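# Insert grey peg into red oxygen ball held by other gripper

## Task

With one gripper, take a free grey peg and push it fully into an unoccupied hole of the red oxygen ball that the other gripper holds, until the peg latches. Pegs already seated in the ball must stay where they are. At the end the gripper holding the ball must still grip either the ball or a peg latched into it. Apart from that one hold, nothing counts as done if it stays in place only because the robot is holding it.

## Robot and tools

ROBOT. Two six-joint arms, left_arm and right_arm, each with a parallel gripper. They face each other across a table. All positions are in one shared scene frame: origin at the table centre, table surface at z = +0.020 m, +z up. left_arm's base sits on the +y side at (-0.055, +0.493, +0.124) m, quat_wxyz (+0.780, 0, 0, -0.626). right_arm's base is at (+0.072, -0.490, +0.111) m, quat_wxyz (+0.805, 0, 0, +0.593). The names left and right are just labels; they do not refer to sides of a camera image.

GRIPPER FRAME. Fingers extend along the gripper's +x axis and close along its y axis. end_effector_position is the pinch point between the pads, roughly 3-4 cm short of the fingertips. The printed hand position can be somewhat wrong, especially when the arm is stretched out.

execute_actions. The argument actions is a list holding zero or one item. An empty list sends nothing and just reports the state. A motion item has rows (1 to 15 rows) and optional steps (1 to 15, default 15). Each step lasts 1/30 s; row k is used on step k, and the final row repeats if steps outnumber rows. A wait item has only steps (up to 300). It issues no command and returns once that many steps have elapsed since the previous result, counting your writing time. Optional pictures (true/false) chooses whether camera images come back; by default they do. A refused call moves nothing.

ROW LAYOUT. Every row is one flat list of 14 numbers covering both arms, even if only one moves: left_arm waist, shoulder, elbow, wrist pitch, wrist yaw, wrist roll, opening, then the same seven for right_arm. Joint numbers are absolute target angles in radians, in the same convention as the Joint positions line, not offsets. Ranges per arm: waist -3.054 to 3.054, shoulder 0.000 to 3.142, elbow 0.000 to 2.356, wrist pitch -1.571 to 1.571, wrist yaw -1.571 to 1.571, wrist roll -3.142 to 3.142. A target more than 0.010 rad beyond a range end, and farther out than the joint's last reported angle, gets the call refused. True ends can differ by up to 0.010 rad from these; a target past the real end is clipped there and the result prints "joint sent to its limit" (possibly referring to an earlier, still-running action). Absence of that line does not prove more travel is available.

OPENING. The seventh number per arm is a gripper opening from -1 to 1: +1 fully open (0.088 m pad gap), empty fingers touch near -0.80, and anything lower changes nothing. A full close takes at least about 0.5 s. Away from +1 the fingers settle where grip_measured equals your command. To hold something, command about 0.07 below the current grip_measured; a smaller margin grips more softly. Parts thinner than about 3 mm get proportionally less force. Pad force tops out around 34-49 N. grip_measured may carry a fixed offset of up to about 1 mm per gripper, and while squeezing a hard part it reads narrower than the real gap by up to about 0.061.

MOTION. Each step, a joint's sent target stays within a set distance of its measured angle: 0.211 rad for waist, shoulder and elbow, 0.213 for wrist pitch, 0.267 for wrist yaw, 0.228 for wrist roll. If the targets would move a gripper over 70 mm from where it is, the whole arm's targets are scaled back. Distant goals therefore take several calls. Friction may leave a joint short of its target, or not move it at all for a tiny change; read Joint positions after each move. Between calls, arms keep heading for the last row sent until they all nearly stop or a step is HELD; after that only a new action moves them further, though fingers finish their travel.

RESULTS. The state line gives, per arm, end-effector position (m), quat_wxyz, and linear/angular velocity (m/s, rad/s). Joint positions and Joint velocities list each arm's six joints (rad, rad/s) plus the pad gap (m, m/s). grip_measured is the opening on the command scale. grip_effort_n is the gripper motor's reported effort in newtons (negative closes, positive opens, capped near 83 N); it also reads high while fingers move or hit a stop, keeps a residual at rest, has a fixed per-arm offset of a few newtons, and is n/a at the start. "joint command not followed" means a clearance check altered or blocked some joint targets; the rest of the row still ran. HELD marks steps where your row was not (fully) sent. MOTOR HOT appears from 50 °C; at 95 °C an OVER-TEMPERATURE FAULT holds the arm until it cools, and if cooling fails the arm goes limp and drops what it holds. Holding loads, even while you think, heats motors.

LOADS. Per-arm load limits (N m): waist 17, shoulder 21.1, elbow 21, wrist pitch 5.55, wrist yaw 5.53, wrist roll 5.19, including held weight. Reaching one causes a torque fault: that arm halts for 10 s and drops the rest of the call.

CAMERAS. cam_left_wrist and cam_right_wrist, each 896x504, mounted on the wrists; their poses follow from the joint readings. Calibration (K, distortion, T_world_to_cam) is provided but may be slightly off. zoom_image takes camera (one of those two names) and region [x0, y0, x1, y1] in that camera's image pixels, top-left origin, at most 504 by 504, and returns a sharper crop of its latest image.

OTHER TOOLS. read_manual (section "licences") only returns licence text. finished_scene takes scene, the current scene's number; it is irreversible, reports success, and the following scene's task comes in its result. Answering with no tool call ends everything.

AVOID. Knocking or placing anything off the table (fails the task), arms colliding or pressing on each other, slamming, dropping, slipping, and forcing the peg hard enough to fault a joint. Loose objects may occasionally get nudged by something. The simulation keeps running while you write, so keep moves smooth and purposeful.

Each tool is called after "Request:" by a JSON object that holds its "op" and its "data".

## Session

Request:
{"op": "execute_actions", "data": {"actions": []}}

Scene clock: 0.00 s of 4400.00 s.
left_arm: end_effector_position=(+0.1140, +0.0934, +0.3199) grip_measured=-0.120 grip_effort_n=n/a end_effector_quat_wxyz=(+0.779, -0.002, -0.005, -0.627) end_effector_velocity=(+0.000, +0.000, -0.000) end_effector_angular_velocity=(-0.001, -0.008, +0.005) | right_arm: end_effector_position=(+0.1648, -0.1872, +0.4316) grip_measured=+1.000 grip_effort_n=n/a end_effector_quat_wxyz=(+0.805, +0.014, -0.020, +0.593) end_effector_velocity=(-0.000, -0.000, +0.000) end_effector_angular_velocity=(-0.005, -0.007, +0.005)
Joint positions: left_arm=[0.278 1.633 0.637 1.006 0.28  0.001 0.033] | right_arm=[ 0.006  0.852  0.643  0.257  0.005 -0.     0.088]
Joint velocities: left_arm=[-0.002  0.002 -0.002  0.007 -0.007  0.007 -0.   ] | right_arm=[-0.002 -0.002  0.002 -0.007 -0.007 -0.007  0.   ]
Heat: left arm: hottest waist 21 °C (+0.0 °C/min); right arm: hottest elbow 21 °C (+0.0 °C/min).

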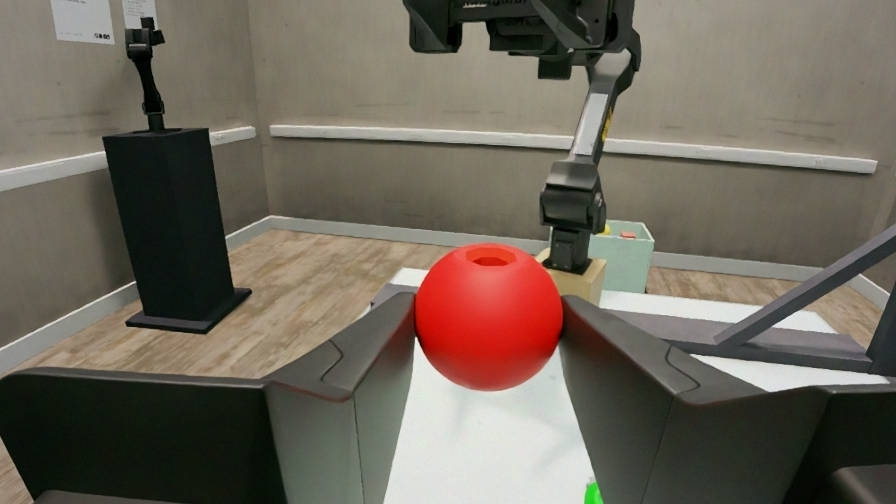

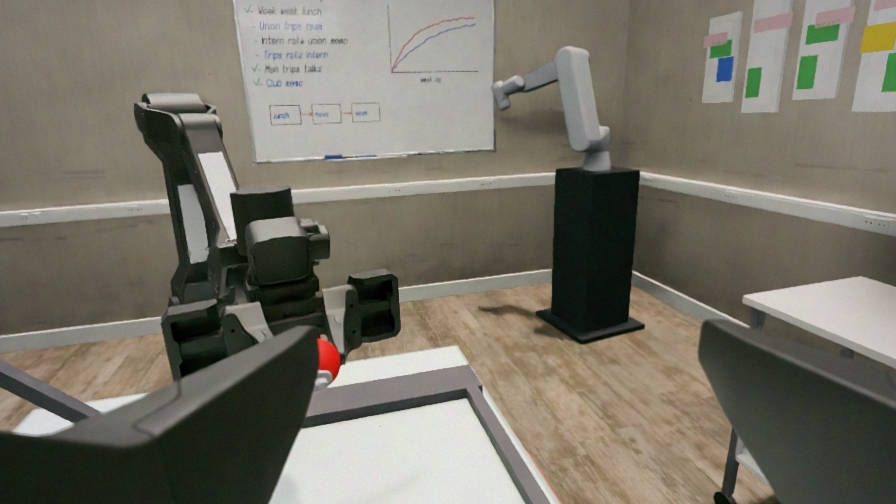

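Request:
{"op": "execute_actions", "data": {"actions": [{"rows": [[0.278,1.633,0.637,1.006,0.28,0.001,-0.19, 0.012,0.852,0.643,0.24,0.005,0,1],[0.278,1.633,0.637,1.006,0.28,0.001,-0.19, 0.024,0.852,0.643,0.20,0.005,0,1],[0.278,1.633,0.637,1.006,0.28,0.001,-0.19, 0.042,0.852,0.643,0.14,0.005,0,1],[0.278,1.633,0.637,1.006,0.28,0.001,-0.19, 0.065,0.852,0.643,0.07,0.005,0,1],[0.278,1.633,0.637,1.006,0.28,0.001,-0.19, 0.09,0.852,0.643,-0.01,0.005,0,1],[0.278,1.633,0.637,1.006,0.28,0.001,-0.19, 0.118,0.852,0.643,-0.10,0.005,0,1],[0.278,1.633,0.637,1.006,0.28,0.001,-0.19, 0.148,0.852,0.643,-0.19,0.005,0,1],[0.278,1.633,0.637,1.006,0.28,0.001,-0.19, 0.178,0.852,0.643,-0.28,0.005,0,1],[0.278,1.633,0.637,1.006,0.28,0.001,-0.19, 0.205,0.852,0.643,-0.37,0.005,0,1],[0.278,1.633,0.637,1.006,0.28,0.001,-0.19, 0.23,0.852,0.643,-0.45,0.005,0,1],[0.278,1.633,0.637,1.006,0.28,0.001,-0.19, 0.255,0.852,0.643,-0.53,0.005,0,1],[0.278,1.633,0.637,1.006,0.28,0.001,-0.19, 0.275,0.852,0.643,-0.60,0.005,0,1],[0.278,1.633,0.637,1.006,0.28,0.001,-0.19, 0.288,0.852,0.643,-0.65,0.005,0,1],[0.278,1.633,0.637,1.006,0.28,0.001,-0.19, 0.296,0.852,0.643,-0.685,0.005,0,1],[0.278,1.633,0.637,1.006,0.28,0.001,-0.19, 0.30,0.852,0.643,-0.70,0.005,0,1]], "steps": 15}], "pictures": false}}

Request:
{"op": "execute_actions", "data": {"actions": [{"steps": 8}]}}

Scene clock: 7.20 s of 4400.00 s.
left_arm: end_effector_position=(+0.1140, +0.0934, +0.3199) grip_measured=-0.120 grip_effort_n=-83.5 end_effector_quat_wxyz=(+0.779, -0.002, -0.005, -0.627) end_effector_velocity=(-0.000, +0.000, -0.005) end_effector_angular_velocity=(+0.021, +0.003, +0.005) | right_arm: end_effector_position=(+0.0833, -0.2157, +0.2924) grip_measured=+1.000 grip_effort_n=-2.1 end_effector_quat_wxyz=(+0.686, -0.216, +0.223, +0.658) end_effector_velocity=(-0.118, -0.204, -0.286) end_effector_angular_velocity=(-1.618, +0.057, +0.419)
Joint positions: left_arm=[0.278 1.633 0.637 1.006 0.28  0.001 0.033] | right_arm=[ 0.264  0.85   0.644 -0.425  0.005 -0.     0.088]
Joint velocities: left_arm=[-0.002 -0.002 -0.002 -0.022 -0.007  0.007 -0.   ] | right_arm=[ 0.388 -0.002 -0.002 -1.619 -0.022 -0.022  0.   ]
Heat: left arm: hottest wrist pitch 22 °C (+8.3 °C/min); right arm: hottest elbow 22 °C (+8.3 °C/min).
Steps of this call (steps 1 to 90: nothing new was sent; then 3.70 s passed at rest; steps 91 to 105: all 15 steps of this action). Readings (joint positions):
91: left_arm=[0.278 1.633 0.637 1.006 0.280 0.001] | right_arm=[0.006 0.852 0.643 0.256 0.005 -0.000]
92: left_arm=[0.278 1.633 0.637 1.006 0.280 0.001] | right_arm=[0.008 0.852 0.643 0.246 0.005 -0.000]
94: left_arm=[0.278 1.633 0.637 1.006 0.280 0.001] | right_arm=[0.023 0.850 0.644 0.186 0.005 -0.000]
98: left_arm=[0.278 1.633 0.637 1.006 0.280 0.001] | right_arm=[0.103 0.850 0.644 -0.035 0.005 -0.000]
105: the state above

Scene clock: 7.47 s of 4400.00 s.
left_arm: end_effector_position=(+0.1140, +0.0934, +0.3199) grip_measured=-0.120 grip_effort_n=-83.5 end_effector_quat_wxyz=(+0.779, -0.002, -0.005, -0.627) end_effector_velocity=(-0.002, -0.001, -0.004) end_effector_angular_velocity=(+0.009, +0.013, -0.000) | right_arm: end_effector_position=(+0.0745, -0.2529, +0.2528) grip_measured=+1.000 grip_effort_n=-2.6 end_effector_quat_wxyz=(+0.643, -0.302, +0.302, +0.636) end_effector_velocity=(-0.003, -0.047, -0.040) end_effector_angular_velocity=(-0.276, -0.008, +0.018)
Joint positions: left_arm=[0.278 1.633 0.637 1.006 0.28  0.001 0.033] | right_arm=[ 0.294  0.85   0.644 -0.675  0.005 -0.     0.088]
Joint velocities: left_arm=[-0.007  0.002 -0.002 -0.007 -0.007 -0.007 -0.   ] | right_arm=[ 0.017 -0.002 -0.007 -0.271  0.007 -0.007  0.   ]
Heat: left arm: hottest wrist pitch 22 °C (+8.0 °C/min); right arm: hottest elbow 22 °C (+8.0 °C/min).
Steps of this call (steps 1 to 8: the robot went on to your last target). Readings (joint positions):
1: left_arm=[0.278 1.633 0.637 1.006 0.280 0.001] | right_arm=[0.274 0.850 0.644 -0.481 0.005 -0.000]
2: left_arm=[0.278 1.633 0.637 1.006 0.280 0.001] | right_arm=[0.281 0.850 0.644 -0.537 0.005 -0.000]
4: left_arm=[0.278 1.633 0.637 1.006 0.280 0.001] | right_arm=[0.289 0.850 0.644 -0.620 0.005 -0.000]
8: the state above
camera_calibration (this result's frames):
cam_right_wrist: T_world_to_cam=[[0.999295, -0.0113594, -0.0357788, -0.0564572], [-0.0240164, -0.92599, -0.376783, -0.106286], [-0.0288508, 0.377377, -0.92561, 0.406528], [0, 0, 0, 1]] pos_world=[0.0655935, -0.252475, 0.33422]

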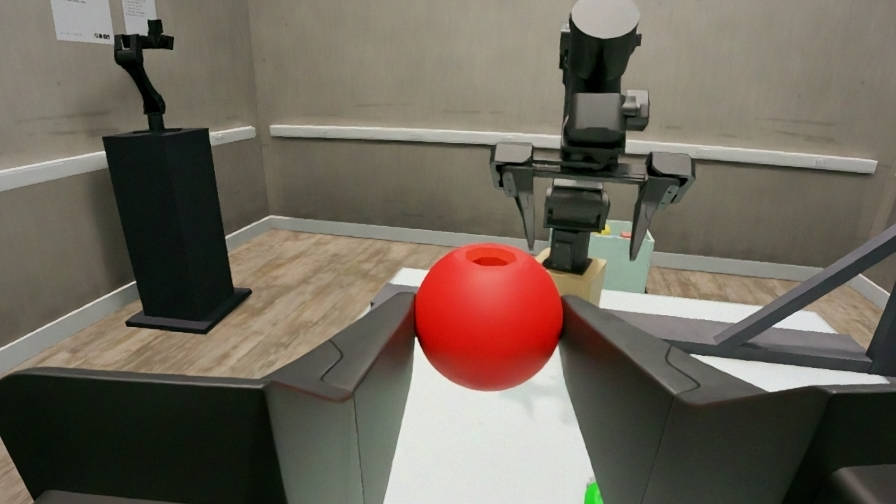

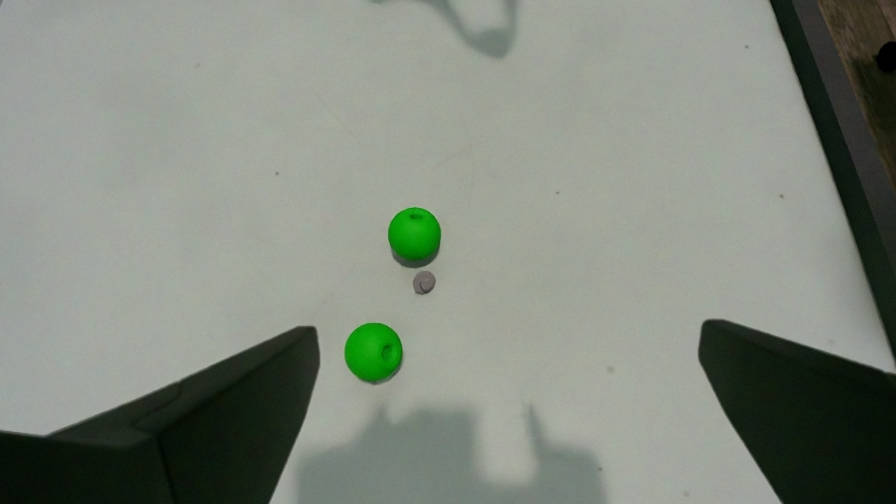

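Request:
{"op": "execute_actions", "data": {"actions": []}}

Request:
{"op": "zoom_image", "data": {"camera": "cam_right_wrist", "region": [330, 180, 490, 390]}}

Scene clock: 8.40 s of 4400.00 s.
left_arm: end_effector_position=(+0.1140, +0.0934, +0.3199) grip_measured=-0.120 grip_effort_n=-83.5 end_effector_quat_wxyz=(+0.779, -0.002, -0.005, -0.627) end_effector_velocity=(-0.000, +0.000, +0.002) end_effector_angular_velocity=(-0.011, +0.018, +0.005) | right_arm: end_effector_position=(+0.0741, -0.2567, +0.2498) grip_measured=+1.000 grip_effort_n=-2.1 end_effector_quat_wxyz=(+0.639, -0.309, +0.309, +0.633) end_effector_velocity=(-0.001, +0.001, +0.001) end_effector_angular_velocity=(+0.007, +0.001, +0.008)
Joint positions: left_arm=[0.278 1.633 0.637 1.006 0.28  0.001 0.033] | right_arm=[ 0.296  0.85   0.644 -0.698  0.005 -0.     0.088]
Joint velocities: left_arm=[-0.002 -0.002 -0.002  0.007 -0.007 -0.022 -0.   ] | right_arm=[-0.002 -0.002 -0.002  0.007 -0.007 -0.007  0.   ]
Heat: left arm: hottest wrist pitch 22 °C (+7.1 °C/min); right arm: hottest elbow 22 °C (+7.1 °C/min).
Steps of this call (steps 1 to 28: the robot went on to your last target). Readings (joint positions):
1: left_arm=[0.278 1.633 0.637 1.006 0.280 0.001] | right_arm=[0.295 0.850 0.644 -0.683 0.005 -0.000]
2: left_arm=[0.278 1.633 0.637 1.006 0.280 0.001] | right_arm=[0.295 0.850 0.644 -0.688 0.005 -0.000]
4: left_arm=[0.278 1.633 0.637 1.006 0.280 0.001] | right_arm=[0.296 0.850 0.644 -0.691 0.005 -0.000]
8: left_arm=[0.278 1.633 0.637 1.006 0.280 0.001] | right_arm=[0.296 0.850 0.644 -0.696 0.005 -0.000]
28: the state above
camera_calibration (this result's frames):
cam_right_wrist: T_world_to_cam=[[0.999311, -0.0102574, -0.035674, -0.0558844], [-0.0222931, -0.934279, -0.355845, -0.11848], [-0.0296794, 0.356395, -0.933864, 0.401843], [0, 0, 0, 1]] pos_world=[0.065131, -0.254482, 0.331112]

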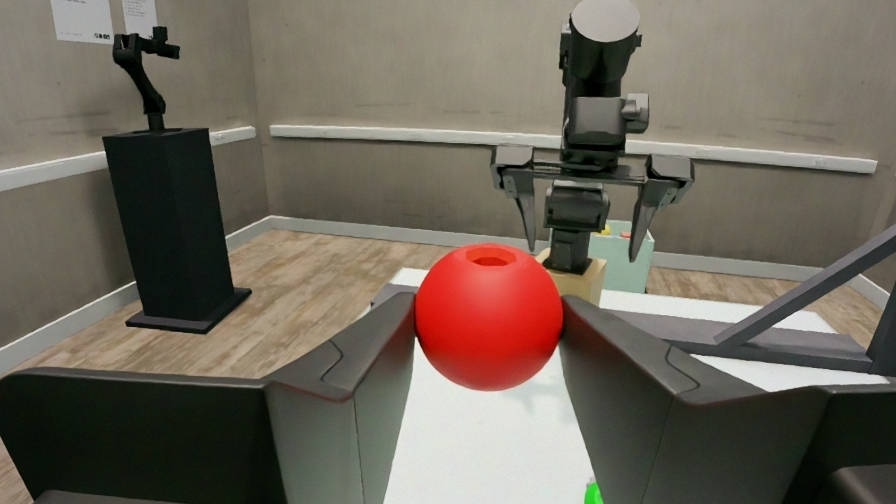

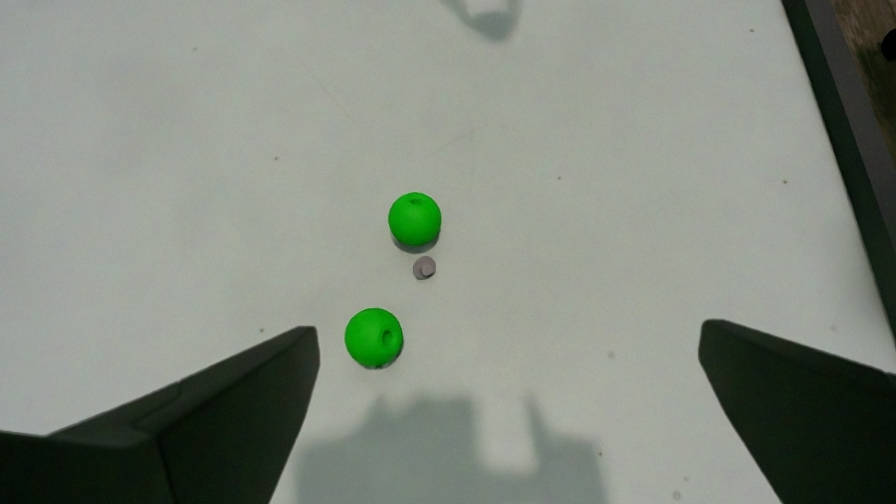

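Region (330, 180, 490, 390) of cam_right_wrist's 896x504 image, scaled by 2.400, with more detail than that image has; it fills the left 384 columns of this view, and the rest is white.

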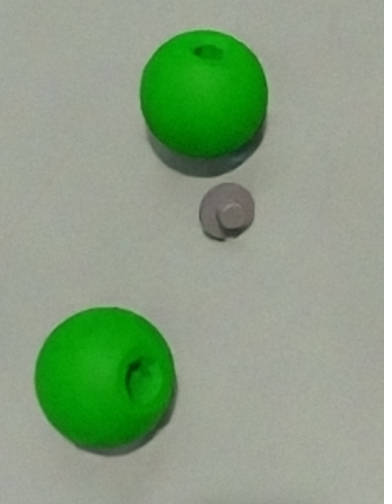

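Request:
{"op": "zoom_image", "data": {"camera": "cam_right_wrist", "region": [400, 245, 450, 290]}}

Request:
{"op": "zoom_image", "data": {"camera": "cam_left_wrist", "region": [400, 230, 580, 400]}}

Region (400, 245, 450, 290) of cam_right_wrist's 896x504 image, scaled by 10.080, with more detail than that image has; it fills the top 454 rows of this view, and the rest is white.

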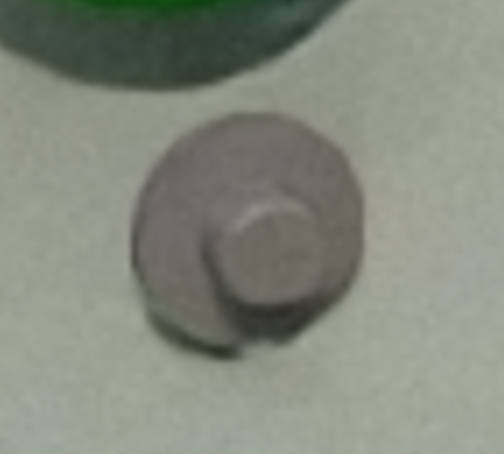

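Region (400, 230, 580, 400) of cam_left_wrist's 896x504 image, scaled by 2.800, with more detail than that image has.

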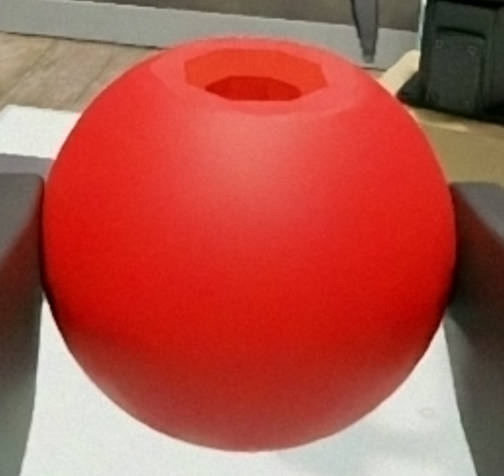

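Request:
{"op": "execute_actions", "data": {"actions": [{"rows": [[0.278,1.633,0.637,1.006,0.28,0.001,-0.19, 0.300,0.855,0.643,-0.698,0.005,0,1],[0.278,1.633,0.637,1.006,0.28,0.001,-0.19, 0.302,0.866,0.644,-0.692,0.005,0,1],[0.278,1.633,0.637,1.006,0.28,0.001,-0.19, 0.304,0.882,0.645,-0.683,0.005,0,1],[0.278,1.633,0.637,1.006,0.28,0.001,-0.19, 0.307,0.905,0.646,-0.669,0.005,0,1],[0.278,1.633,0.637,1.006,0.28,0.001,-0.19, 0.310,0.934,0.648,-0.653,0.005,0,1],[0.278,1.633,0.637,1.006,0.28,0.001,-0.19, 0.314,0.969,0.650,-0.633,0.005,0,1],[0.278,1.633,0.637,1.006,0.28,0.001,-0.19, 0.319,1.008,0.653,-0.611,0.005,0,1],[0.278,1.633,0.637,1.006,0.28,0.001,-0.19, 0.325,1.051,0.656,-0.586,0.005,0,1],[0.278,1.633,0.637,1.006,0.28,0.001,-0.19, 0.330,1.098,0.658,-0.559,0.005,0,1],[0.278,1.633,0.637,1.006,0.28,0.001,-0.19, 0.336,1.147,0.662,-0.531,0.005,0,1],[0.278,1.633,0.637,1.006,0.28,0.001,-0.19, 0.343,1.198,0.665,-0.502,0.005,0,1],[0.278,1.633,0.637,1.006,0.28,0.001,-0.19, 0.349,1.251,0.668,-0.472,0.005,0,1],[0.278,1.633,0.637,1.006,0.28,0.001,-0.19, 0.355,1.303,0.671,-0.442,0.005,0,1],[0.278,1.633,0.637,1.006,0.28,0.001,-0.19, 0.362,1.354,0.674,-0.413,0.005,0,1],[0.278,1.633,0.637,1.006,0.28,0.001,-0.19, 0.368,1.403,0.678,-0.385,0.005,0,1]], "steps": 15}], "pictures": false}}

Request:
{"op": "execute_actions", "data": {"actions": [{"rows": [[0.278,1.633,0.637,1.006,0.28,0.001,-0.19, 0.374,1.450,0.681,-0.358,0.005,0,1],[0.278,1.633,0.637,1.006,0.28,0.001,-0.19, 0.379,1.493,0.683,-0.333,0.005,0,1],[0.278,1.633,0.637,1.006,0.28,0.001,-0.19, 0.384,1.532,0.686,-0.311,0.005,0,1],[0.278,1.633,0.637,1.006,0.28,0.001,-0.19, 0.388,1.567,0.688,-0.291,0.005,0,1],[0.278,1.633,0.637,1.006,0.28,0.001,-0.19, 0.391,1.596,0.690,-0.275,0.005,0,1],[0.278,1.633,0.637,1.006,0.28,0.001,-0.19, 0.394,1.619,0.691,-0.261,0.005,0,1],[0.278,1.633,0.637,1.006,0.28,0.001,-0.19, 0.396,1.635,0.692,-0.252,0.005,0,1],[0.278,1.633,0.637,1.006,0.28,0.001,-0.19, 0.398,1.646,0.693,-0.246,0.005,0,1],[0.278,1.633,0.637,1.006,0.28,0.001,-0.19, 0.398,1.649,0.693,-0.244,0.005,0,1]], "steps": 15}], "pictures": false}}

Request:
{"op": "execute_actions", "data": {"actions": [{"steps": 10}]}}

Scene clock: 39.93 s of 4400.00 s.
left_arm: end_effector_position=(+0.1140, +0.0934, +0.3199) grip_measured=-0.120 grip_effort_n=-83.5 end_effector_quat_wxyz=(+0.779, -0.002, -0.005, -0.627) end_effector_velocity=(-0.001, +0.001, -0.007) end_effector_angular_velocity=(+0.022, +0.020, +0.005) | right_arm: end_effector_position=(+0.0600, -0.2069, +0.1880) grip_measured=+1.000 grip_effort_n=-2.1 end_effector_quat_wxyz=(+0.598, -0.365, +0.347, +0.623) end_effector_velocity=(-0.059, +0.134, -0.267) end_effector_angular_velocity=(-0.583, -0.031, +0.206)
Joint positions: left_arm=[0.278 1.633 0.637 1.006 0.28  0.001 0.033] | right_arm=[ 0.347  1.258  0.663 -0.461  0.005 -0.     0.088]
Joint velocities: left_arm=[-0.002 -0.002 -0.007 -0.022 -0.007 -0.007 -0.   ] | right_arm=[ 0.183  1.463  0.095  0.784 -0.007 -0.022  0.   ]
Heat: left arm: hottest wrist pitch 25 °C (+6.0 °C/min); right arm: hottest elbow 25 °C (+6.0 °C/min).
Steps of this call (steps 1 to 15: the robot went on to your last target; steps 16 to 90: nothing new was sent; then 28.03 s passed at rest; steps 91 to 105: all 15 steps of this action). Readings (joint positions):
91: left_arm=[0.278 1.633 0.637 1.006 0.280 0.001] | right_arm=[0.296 0.850 0.644 -0.698 0.005 -0.000]
92: left_arm=[0.278 1.633 0.637 1.006 0.280 0.001] | right_arm=[0.297 0.851 0.644 -0.698 0.005 -0.000]
94: left_arm=[0.278 1.633 0.637 1.006 0.280 0.001] | right_arm=[0.299 0.864 0.644 -0.689 0.005 -0.000]
98: left_arm=[0.278 1.633 0.637 1.006 0.280 0.001] | right_arm=[0.309 0.952 0.645 -0.636 0.005 -0.000]
105: the state above

Scene clock: 40.43 s of 4400.00 s.
left_arm: end_effector_position=(+0.1140, +0.0934, +0.3199) grip_measured=-0.120 grip_effort_n=-83.5 end_effector_quat_wxyz=(+0.779, -0.002, -0.005, -0.627) end_effector_velocity=(-0.003, +0.000, -0.003) end_effector_angular_velocity=(+0.013, +0.015, -0.010) | right_arm: end_effector_position=(+0.0445, -0.1837, +0.1101) grip_measured=+1.000 grip_effort_n=-2.1 end_effector_quat_wxyz=(+0.558, -0.418, +0.379, +0.609) end_effector_velocity=(-0.001, +0.017, +0.002) end_effector_angular_velocity=(+0.037, -0.006, +0.007)
Joint positions: left_arm=[0.278 1.633 0.637 1.006 0.28  0.001 0.033] | right_arm=[ 0.394  1.633  0.683 -0.249  0.005 -0.     0.088]
Joint velocities: left_arm=[-0.002 -0.007 -0.002 -0.022  0.007 -0.007 -0.   ] | right_arm=[ 0.002  0.037  0.037  0.037  0.007 -0.007  0.   ]
Heat: left arm: hottest wrist pitch 25 °C (+5.9 °C/min); right arm: hottest elbow 25 °C (+5.9 °C/min).
Steps of this call (steps 1 to 15: all 15 steps of this action). Readings (joint positions):
1: left_arm=[0.278 1.633 0.637 1.006 0.280 0.001] | right_arm=[0.353 1.307 0.667 -0.434 0.005 -0.000]
2: left_arm=[0.278 1.633 0.637 1.006 0.280 0.001] | right_arm=[0.359 1.355 0.670 -0.407 0.005 -0.000]
4: left_arm=[0.278 1.633 0.637 1.006 0.280 0.001] | right_arm=[0.370 1.444 0.674 -0.357 0.005 -0.000]
8: left_arm=[0.278 1.633 0.637 1.006 0.280 0.001] | right_arm=[0.387 1.576 0.679 -0.285 0.005 -0.000]
15: the state above

Scene clock: 40.77 s of 4400.00 s.
left_arm: end_effector_position=(+0.1140, +0.0934, +0.3199) grip_measured=-0.120 grip_effort_n=-83.5 end_effector_quat_wxyz=(+0.779, -0.002, -0.005, -0.627) end_effector_velocity=(-0.002, -0.000, +0.001) end_effector_angular_velocity=(+0.004, -0.006, +0.000) | right_arm: end_effector_position=(+0.0443, -0.1825, +0.1098) grip_measured=+1.000 grip_effort_n=-3.5 end_effector_quat_wxyz=(+0.558, -0.418, +0.378, +0.609) end_effector_velocity=(+0.000, -0.004, -0.003) end_effector_angular_velocity=(-0.017, +0.003, +0.007)
Joint positions: left_arm=[0.278 1.633 0.637 1.006 0.28  0.001 0.033] | right_arm=[ 0.394  1.638  0.686 -0.245  0.005 -0.     0.088]
Joint velocities: left_arm=[-0.007 -0.007 -0.002 -0.007 -0.007  0.007 -0.   ] | right_arm=[-0.002  0.002 -0.007 -0.007 -0.007 -0.007  0.   ]
Heat: left arm: hottest wrist pitch 25 °C (+5.9 °C/min); right arm: hottest elbow 25 °C (+5.9 °C/min).
Steps of this call (steps 1 to 10: the robot went on to your last target). Readings (joint positions):
1: left_arm=[0.278 1.633 0.637 1.006 0.280 0.001] | right_arm=[0.394 1.634 0.684 -0.248 0.005 -0.000]
2: left_arm=[0.278 1.633 0.637 1.006 0.280 0.001] | right_arm=[0.394 1.635 0.685 -0.247 0.005 -0.000]
4: left_arm=[0.278 1.633 0.637 1.006 0.280 0.001] | right_arm=[0.394 1.636 0.686 -0.246 0.005 -0.000]
8: left_arm=[0.278 1.633 0.637 1.006 0.280 0.001] | right_arm=[0.394 1.637 0.686 -0.245 0.005 -0.000]
10: the state above
camera_calibration (this result's frames):
cam_right_wrist: T_world_to_cam=[[0.996451, 0.0775629, -0.0326931, -0.014519], [0.0750993, -0.994657, -0.0708324, -0.146268], [-0.0380124, 0.0681258, -0.996952, 0.19851], [0, 0, 0, 1]] pos_world=[0.0329979, -0.157884, 0.18707]

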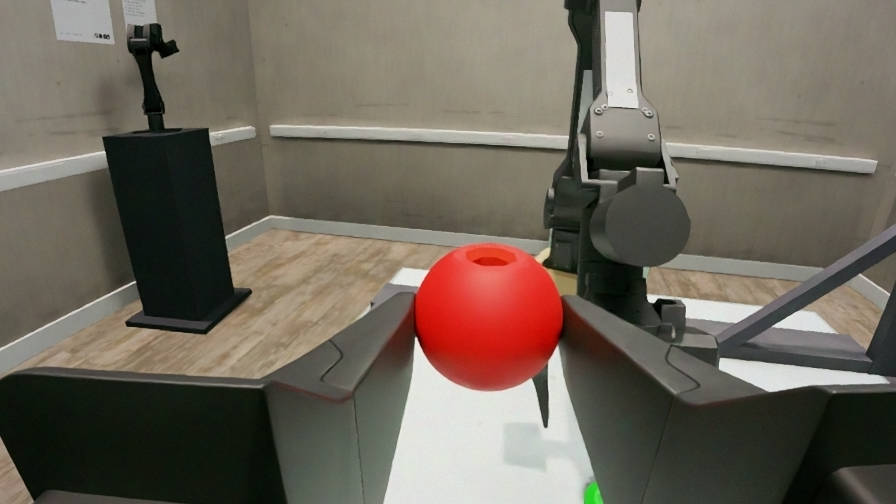

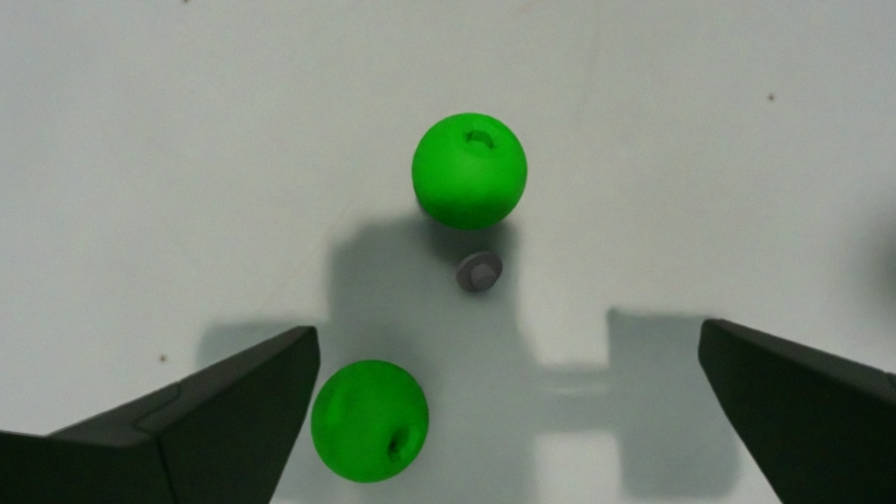

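Request:
{"op": "zoom_image", "data": {"camera": "cam_right_wrist", "region": [445, 240, 515, 305]}}

Region (445, 240, 515, 305) of cam_right_wrist's 896x504 image, scaled by 7.200, with more detail than that image has; it fills the top 468 rows of this view, and the rest is white.

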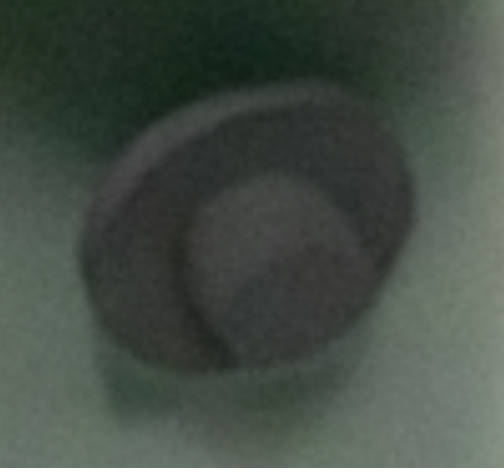

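Request:
{"op": "execute_actions", "data": {"actions": [{"rows": [[0.278,1.633,0.637,1.006,0.28,0.001,-0.19, 0.393,1.639,0.685,-0.242,0.003,-0.002,0.85],[0.278,1.633,0.637,1.006,0.28,0.001,-0.19, 0.390,1.641,0.681,-0.232,-0.002,-0.009,0.7],[0.278,1.633,0.637,1.006,0.28,0.001,-0.19, 0.385,1.644,0.674,-0.217,-0.011,-0.019,0.55],[0.278,1.633,0.637,1.006,0.28,0.001,-0.19, 0.378,1.649,0.665,-0.196,-0.023,-0.034,0.4],[0.278,1.633,0.637,1.006,0.28,0.001,-0.19, 0.369,1.655,0.653,-0.169,-0.038,-0.052,0.25],[0.278,1.633,0.637,1.006,0.28,0.001,-0.19, 0.358,1.662,0.640,-0.137,-0.056,-0.073,0.1],[0.278,1.633,0.637,1.006,0.28,0.001,-0.19, 0.346,1.670,0.624,-0.101,-0.077,-0.098,-0.05],[0.278,1.633,0.637,1.006,0.28,0.001,-0.19, 0.333,1.680,0.607,-0.061,-0.100,-0.126,-0.2],[0.278,1.633,0.637,1.006,0.28,0.001,-0.19, 0.318,1.689,0.589,-0.017,-0.124,-0.155,-0.3],[0.278,1.633,0.637,1.006,0.28,0.001,-0.19, 0.303,1.700,0.569,0.028,-0.150,-0.186,-0.39],[0.278,1.633,0.637,1.006,0.28,0.001,-0.19, 0.288,1.710,0.549,0.076,-0.177,-0.218,-0.39],[0.278,1.633,0.637,1.006,0.28,0.001,-0.19, 0.272,1.721,0.529,0.124,-0.204,-0.251,-0.39],[0.278,1.633,0.637,1.006,0.28,0.001,-0.19, 0.256,1.732,0.508,0.172,-0.231,-0.284,-0.39],[0.278,1.633,0.637,1.006,0.28,0.001,-0.19, 0.240,1.742,0.488,0.219,-0.258,-0.316,-0.39],[0.278,1.633,0.637,1.006,0.28,0.001,-0.19, 0.225,1.753,0.468,0.265,-0.284,-0.347,-0.39]], "steps": 15}], "pictures": false}}

Request:
{"op": "execute_actions", "data": {"actions": [{"rows": [[0.278,1.633,0.637,1.006,0.28,0.001,-0.19, 0.210,1.763,0.450,0.309,-0.309,-0.377,-0.39],[0.278,1.633,0.637,1.006,0.28,0.001,-0.19, 0.197,1.772,0.433,0.349,-0.331,-0.404,-0.39],[0.278,1.633,0.637,1.006,0.28,0.001,-0.19, 0.185,1.780,0.417,0.385,-0.352,-0.429,-0.39],[0.278,1.633,0.637,1.006,0.28,0.001,-0.19, 0.174,1.787,0.404,0.417,-0.370,-0.450,-0.39],[0.278,1.633,0.637,1.006,0.28,0.001,-0.19, 0.165,1.793,0.392,0.444,-0.385,-0.468,-0.39],[0.278,1.633,0.637,1.006,0.28,0.001,-0.19, 0.158,1.798,0.383,0.465,-0.397,-0.483,-0.39],[0.278,1.633,0.637,1.006,0.28,0.001,-0.19, 0.153,1.801,0.376,0.480,-0.406,-0.493,-0.39],[0.278,1.633,0.637,1.006,0.28,0.001,-0.19, 0.150,1.803,0.372,0.490,-0.411,-0.500,-0.39],[0.278,1.633,0.637,1.006,0.28,0.001,-0.19, 0.149,1.804,0.371,0.493,-0.413,-0.502,-0.39]], "steps": 15}], "pictures": false}}

Request:
{"op": "execute_actions", "data": {"actions": [{"steps": 10}]}}

Scene clock: 84.53 s of 4400.00 s.
left_arm: end_effector_position=(+0.1140, +0.0934, +0.3199) grip_measured=-0.120 grip_effort_n=-83.5 end_effector_quat_wxyz=(+0.779, -0.002, -0.005, -0.627) end_effector_velocity=(-0.002, -0.000, -0.002) end_effector_angular_velocity=(+0.005, +0.011, -0.010) | right_arm: end_effector_position=(+0.0508, -0.1741, +0.0861) grip_measured=-0.322 grip_effort_n=-17.4 end_effector_quat_wxyz=(+0.512, -0.377, +0.302, +0.710) end_effector_velocity=(+0.035, -0.026, -0.081) end_effector_angular_velocity=(+0.604, +0.181, +0.688)
Joint positions: left_arm=[0.278 1.633 0.637 1.006 0.28  0.001 0.033] | right_arm=[ 0.27   1.714  0.533  0.139 -0.209 -0.26   0.023]
Joint velocities: left_arm=[-0.002 -0.002 -0.002 -0.007  0.007 -0.007  0.   ] | right_arm=[-0.466  0.31  -0.593  1.311 -0.755 -0.916 -0.035]
Heat: left arm: hottest wrist pitch 27 °C (+3.0 °C/min); right arm: hottest elbow 26 °C (+2.0 °C/min).
Steps of this call (steps 1 to 15: the robot went on to your last target; steps 16 to 90: nothing new was sent; then 40.27 s passed at rest; steps 91 to 105: all 15 steps of this action). Readings (joint positions):
91: left_arm=[0.278 1.633 0.637 1.006 0.280 0.001] | right_arm=[0.394 1.638 0.686 -0.245 0.005 -0.000]
92: left_arm=[0.278 1.633 0.637 1.006 0.280 0.001] | right_arm=[0.394 1.638 0.686 -0.243 0.005 -0.001]
94: left_arm=[0.278 1.633 0.637 1.006 0.280 0.001] | right_arm=[0.392 1.638 0.685 -0.227 -0.002 -0.011]
98: left_arm=[0.278 1.633 0.637 1.006 0.280 0.001] | right_arm=[0.366 1.647 0.658 -0.139 -0.051 -0.069]
105: the state above

Scene clock: 85.03 s of 4400.00 s.
left_arm: end_effector_position=(+0.1140, +0.0934, +0.3199) grip_measured=-0.120 grip_effort_n=-83.5 end_effector_quat_wxyz=(+0.779, -0.002, -0.005, -0.627) end_effector_velocity=(-0.002, -0.000, -0.004) end_effector_angular_velocity=(+0.009, +0.013, -0.010) | right_arm: end_effector_position=(+0.0576, -0.1835, +0.0751) grip_measured=-0.387 grip_effort_n=-17.9 end_effector_quat_wxyz=(+0.476, -0.345, +0.204, +0.783) end_effector_velocity=(-0.000, -0.001, +0.003) end_effector_angular_velocity=(+0.051, -0.015, +0.053)
Joint positions: left_arm=[0.278 1.633 0.637 1.006 0.28  0.001 0.033] | right_arm=[ 0.154  1.792  0.382  0.486 -0.405 -0.495  0.02 ]
Joint velocities: left_arm=[-0.002  0.002 -0.002 -0.007  0.007 -0.007 -0.   ] | right_arm=[-0.017  0.002 -0.022  0.051 -0.037 -0.066 -0.   ]
Heat: left arm: hottest wrist pitch 27 °C (+3.0 °C/min); right arm: hottest elbow 26 °C (+2.0 °C/min).
Steps of this call (steps 1 to 15: all 15 steps of this action). Readings (joint positions):
1: left_arm=[0.278 1.633 0.637 1.006 0.280 0.001] | right_arm=[0.255 1.725 0.513 0.184 -0.234 -0.290]
2: left_arm=[0.278 1.633 0.637 1.006 0.280 0.001] | right_arm=[0.240 1.735 0.494 0.228 -0.259 -0.320]
4: left_arm=[0.278 1.633 0.637 1.006 0.280 0.001] | right_arm=[0.212 1.754 0.459 0.308 -0.305 -0.375]
8: left_arm=[0.278 1.633 0.637 1.006 0.280 0.001] | right_arm=[0.172 1.781 0.406 0.427 -0.372 -0.456]
15: the state above

Scene clock: 85.37 s of 4400.00 s.
left_arm: end_effector_position=(+0.1140, +0.0934, +0.3199) grip_measured=-0.120 grip_effort_n=-83.5 end_effector_quat_wxyz=(+0.779, -0.002, -0.005, -0.627) end_effector_velocity=(-0.002, -0.000, -0.002) end_effector_angular_velocity=(+0.005, +0.011, -0.010) | right_arm: end_effector_position=(+0.0576, -0.1836, +0.0753) grip_measured=-0.388 grip_effort_n=-17.4 end_effector_quat_wxyz=(+0.476, -0.344, +0.201, +0.784) end_effector_velocity=(-0.003, -0.004, -0.002) end_effector_angular_velocity=(-0.017, +0.016, +0.016)
Joint positions: left_arm=[0.278 1.633 0.637 1.006 0.28  0.001 0.033] | right_arm=[ 0.153  1.793  0.38   0.492 -0.409 -0.499  0.02 ]
Joint velocities: left_arm=[-0.002 -0.002 -0.002 -0.007  0.007 -0.007 -0.   ] | right_arm=[-0.002 -0.002 -0.002 -0.022 -0.022 -0.007 -0.   ]
Heat: left arm: hottest wrist pitch 27 °C (+3.0 °C/min); right arm: hottest elbow 26 °C (+2.0 °C/min).
Steps of this call (steps 1 to 10: the robot went on to your last target). Readings (joint positions):
1: left_arm=[0.278 1.633 0.637 1.006 0.280 0.001] | right_arm=[0.154 1.792 0.382 0.488 -0.406 -0.496]
2: left_arm=[0.278 1.633 0.637 1.006 0.280 0.001] | right_arm=[0.153 1.793 0.382 0.489 -0.407 -0.497]
4: left_arm=[0.278 1.633 0.637 1.006 0.280 0.001] | right_arm=[0.153 1.793 0.381 0.490 -0.408 -0.498]
8: left_arm=[0.278 1.633 0.637 1.006 0.280 0.001] | right_arm=[0.153 1.793 0.380 0.492 -0.409 -0.499]
10: the state above
camera_calibration (this result's frames):
cam_right_wrist: T_world_to_cam=[[0.883735, 0.467132, -0.028296, 0.0488749], [0.410211, -0.802314, -0.433612, -0.107392], [-0.225256, 0.37159, -0.900655, 0.223956], [0, 0, 0, 1]] pos_world=[0.0513082, -0.192213, 0.156524]

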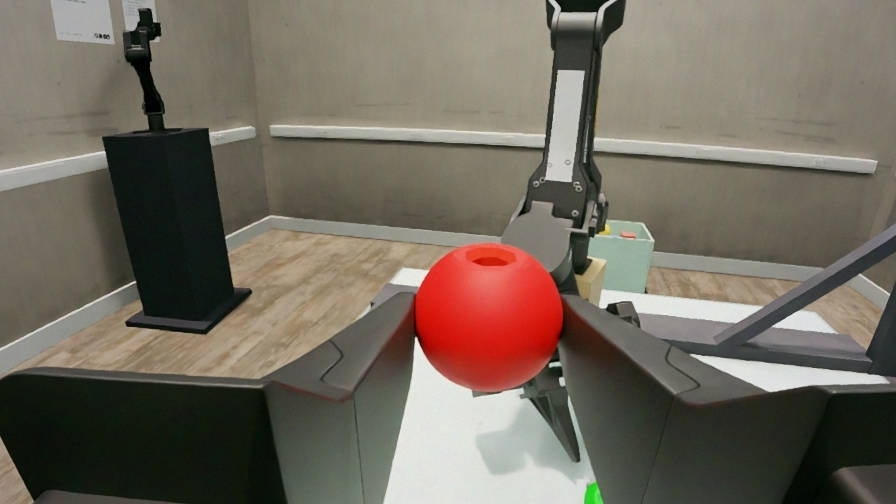

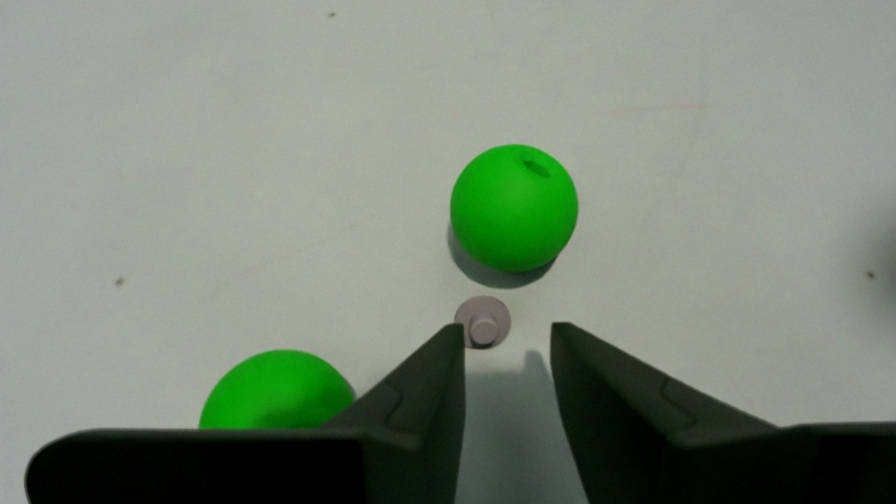

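Request:
{"op": "zoom_image", "data": {"camera": "cam_right_wrist", "region": [440, 280, 590, 400]}}

Request:
{"op": "zoom_image", "data": {"camera": "cam_right_wrist", "region": [445, 290, 520, 355]}}

Region (440, 280, 590, 400) of cam_right_wrist's 896x504 image, scaled by 3.360, with more detail than that image has; it fills the top 403 rows of this view, and the rest is white.

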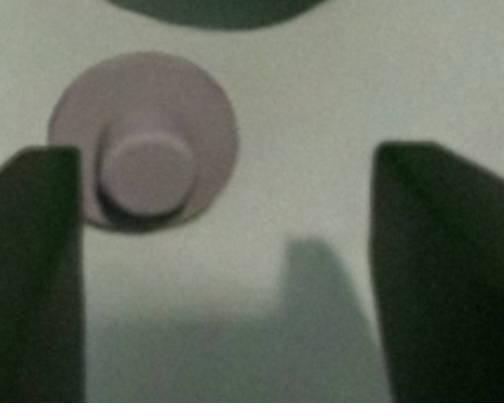

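Region (445, 290, 520, 355) of cam_right_wrist's 896x504 image, scaled by 6.720, with more detail than that image has; it fills the top 437 rows of this view, and the rest is white.

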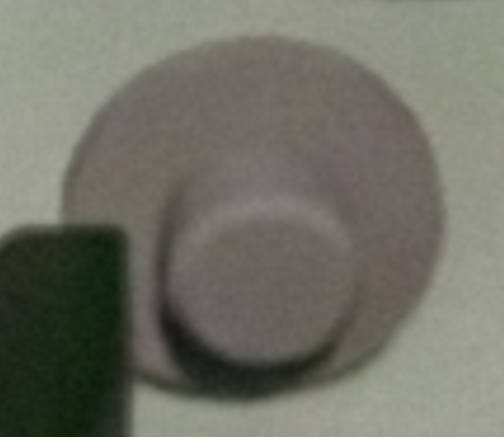

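Request:
{"op": "execute_actions", "data": {"actions": [{"rows": [[0.278,1.633,0.637,1.006,0.28,0.001,-0.19, 0.157,1.805,0.388,0.494,-0.405,-0.496,-0.40],[0.278,1.633,0.637,1.006,0.28,0.001,-0.19, 0.159,1.810,0.389,0.499,-0.404,-0.494,-0.41],[0.278,1.633,0.637,1.006,0.28,0.001,-0.19, 0.161,1.818,0.390,0.505,-0.403,-0.492,-0.42],[0.278,1.633,0.637,1.006,0.28,0.001,-0.19, 0.164,1.829,0.3915,0.514,-0.401,-0.490,-0.43],[0.278,1.633,0.637,1.006,0.28,0.001,-0.19, 0.168,1.842,0.393,0.524,-0.399,-0.487,-0.44],[0.278,1.633,0.637,1.006,0.28,0.001,-0.19, 0.1715,1.855,0.395,0.535,-0.397,-0.484,-0.45],[0.278,1.633,0.637,1.006,0.28,0.001,-0.19, 0.175,1.868,0.397,0.545,-0.395,-0.480,-0.46],[0.278,1.633,0.637,1.006,0.28,0.001,-0.19, 0.179,1.881,0.3985,0.555,-0.393,-0.477,-0.47],[0.278,1.633,0.637,1.006,0.28,0.001,-0.19, 0.182,1.892,0.400,0.564,-0.391,-0.475,-0.47],[0.278,1.633,0.637,1.006,0.28,0.001,-0.19, 0.184,1.900,0.401,0.570,-0.390,-0.473,-0.47],[0.278,1.633,0.637,1.006,0.28,0.001,-0.19, 0.1855,1.905,0.402,0.575,-0.389,-0.471,-0.47],[0.278,1.633,0.637,1.006,0.28,0.001,-0.19, 0.186,1.907,0.402,0.576,-0.389,-0.471,-0.47]], "steps": 15}], "pictures": false}}

Request:
{"op": "execute_actions", "data": {"actions": [{"steps": 12}]}}

Request:
{"op": "zoom_image", "data": {"camera": "cam_right_wrist", "region": [440, 280, 570, 390]}}

Scene clock: 107.33 s of 4400.00 s.
left_arm: end_effector_position=(+0.1140, +0.0934, +0.3199) grip_measured=-0.120 grip_effort_n=-83.5 end_effector_quat_wxyz=(+0.779, -0.002, -0.005, -0.627) end_effector_velocity=(-0.002, -0.000, -0.002) end_effector_angular_velocity=(+0.005, +0.011, -0.010) | right_arm: end_effector_position=(+0.0513, -0.1797, +0.0597) grip_measured=-0.465 grip_effort_n=-17.4 end_effector_quat_wxyz=(+0.472, -0.346, +0.208, +0.784) end_effector_velocity=(-0.004, +0.002, -0.008) end_effector_angular_velocity=(+0.001, +0.010, +0.011)
Joint positions: left_arm=[0.278 1.633 0.637 1.006 0.28  0.001 0.033] | right_arm=[ 0.181  1.891  0.394  0.569 -0.395 -0.475  0.016]
Joint velocities: left_arm=[-0.002 -0.002 -0.002 -0.007  0.007 -0.007 -0.   ] | right_arm=[ 0.012  0.056  0.007  0.051 -0.007  0.007 -0.002]
Heat: left arm: hottest wrist pitch 28 °C (+2.0 °C/min); right arm: hottest elbow 24 °C (-1.0 °C/min).
Steps of this call (steps 1 to 15: the robot went on to your last target; steps 16 to 90: nothing new was sent; then 18.47 s passed at rest; steps 91 to 105: all 15 steps of this action). Readings (joint positions):
91: left_arm=[0.278 1.633 0.637 1.006 0.280 0.001] | right_arm=[0.153 1.794 0.380 0.492 -0.409 -0.499]
92: left_arm=[0.278 1.633 0.637 1.006 0.280 0.001] | right_arm=[0.153 1.795 0.380 0.494 -0.409 -0.499]
94: left_arm=[0.278 1.633 0.637 1.006 0.280 0.001] | right_arm=[0.154 1.802 0.381 0.501 -0.409 -0.497]
98: left_arm=[0.278 1.633 0.637 1.006 0.280 0.001] | right_arm=[0.166 1.839 0.388 0.530 -0.403 -0.487]
105: the state above

Scene clock: 107.73 s of 4400.00 s.
left_arm: end_effector_position=(+0.1140, +0.0934, +0.3199) grip_measured=-0.120 grip_effort_n=-83.5 end_effector_quat_wxyz=(+0.779, -0.002, -0.005, -0.627) end_effector_velocity=(+0.002, +0.002, -0.003) end_effector_angular_velocity=(+0.010, +0.030, +0.010) | right_arm: end_effector_position=(+0.0512, -0.1789, +0.0592) grip_measured=-0.468 grip_effort_n=-17.9 end_effector_quat_wxyz=(+0.473, -0.346, +0.207, +0.784) end_effector_velocity=(-0.005, -0.007, -0.002) end_effector_angular_velocity=(-0.022, +0.016, +0.021)
Joint positions: left_arm=[0.278 1.633 0.637 1.006 0.28  0.001 0.033] | right_arm=[ 0.182  1.896  0.396  0.575 -0.393 -0.473  0.016]
Joint velocities: left_arm=[ 0.002 -0.007 -0.002 -0.022 -0.007 -0.022 -0.   ] | right_arm=[ 0.002 -0.002 -0.007 -0.022 -0.022 -0.007 -0.   ]
Heat: left arm: hottest wrist pitch 28 °C (+2.0 °C/min); right arm: hottest elbow 24 °C (-1.0 °C/min).
Steps of this call (steps 1 to 12: the robot went on to your last target). Readings (joint positions):
1: left_arm=[0.278 1.633 0.637 1.006 0.280 0.001] | right_arm=[0.182 1.893 0.394 0.571 -0.394 -0.475]
2: left_arm=[0.278 1.633 0.637 1.006 0.280 0.001] | right_arm=[0.182 1.894 0.395 0.572 -0.394 -0.474]
4: left_arm=[0.278 1.633 0.637 1.006 0.280 0.001] | right_arm=[0.182 1.895 0.396 0.574 -0.394 -0.473]
8: left_arm=[0.278 1.633 0.637 1.006 0.280 0.001] | right_arm=[0.182 1.896 0.396 0.575 -0.393 -0.473]
12: the state above
camera_calibration (this result's frames):
cam_right_wrist: T_world_to_cam=[[0.883019, 0.467757, -0.0384795, 0.0526011], [0.409345, -0.807663, -0.424401, -0.109519], [-0.229595, 0.359003, -0.904656, 0.204461], [0, 0, 0, 1]] pos_world=[0.0453266, -0.186461, 0.140511]

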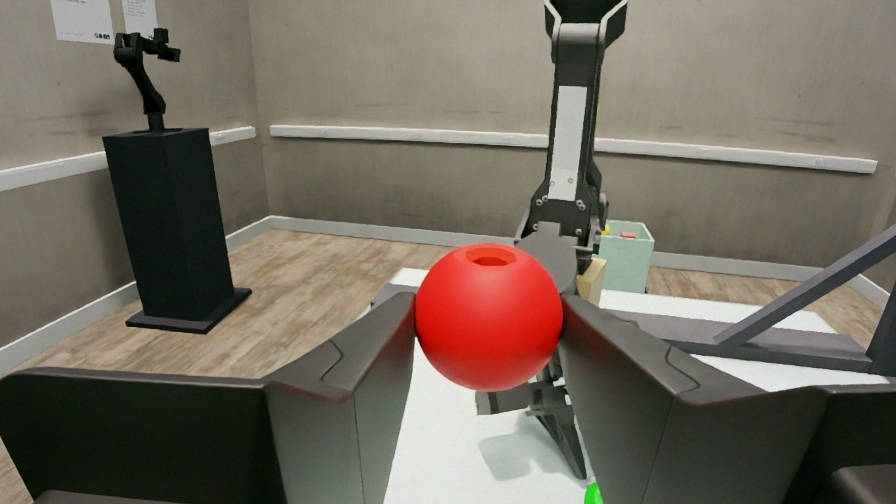

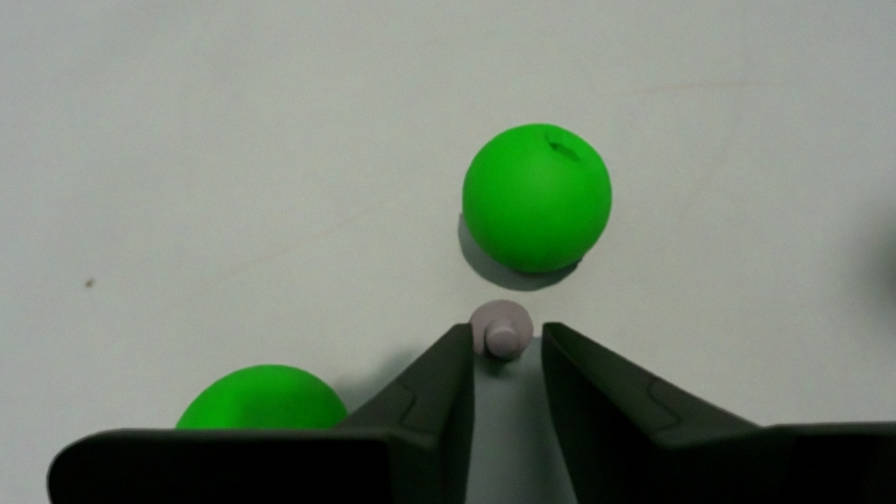

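Region (440, 280, 570, 390) of cam_right_wrist's 896x504 image, scaled by 3.877, with more detail than that image has; it fills the top 426 rows of this view, and the rest is white.

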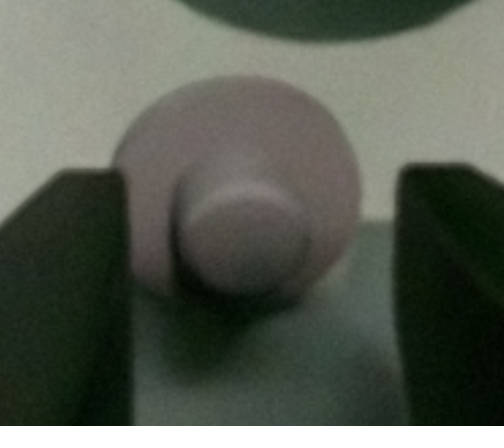

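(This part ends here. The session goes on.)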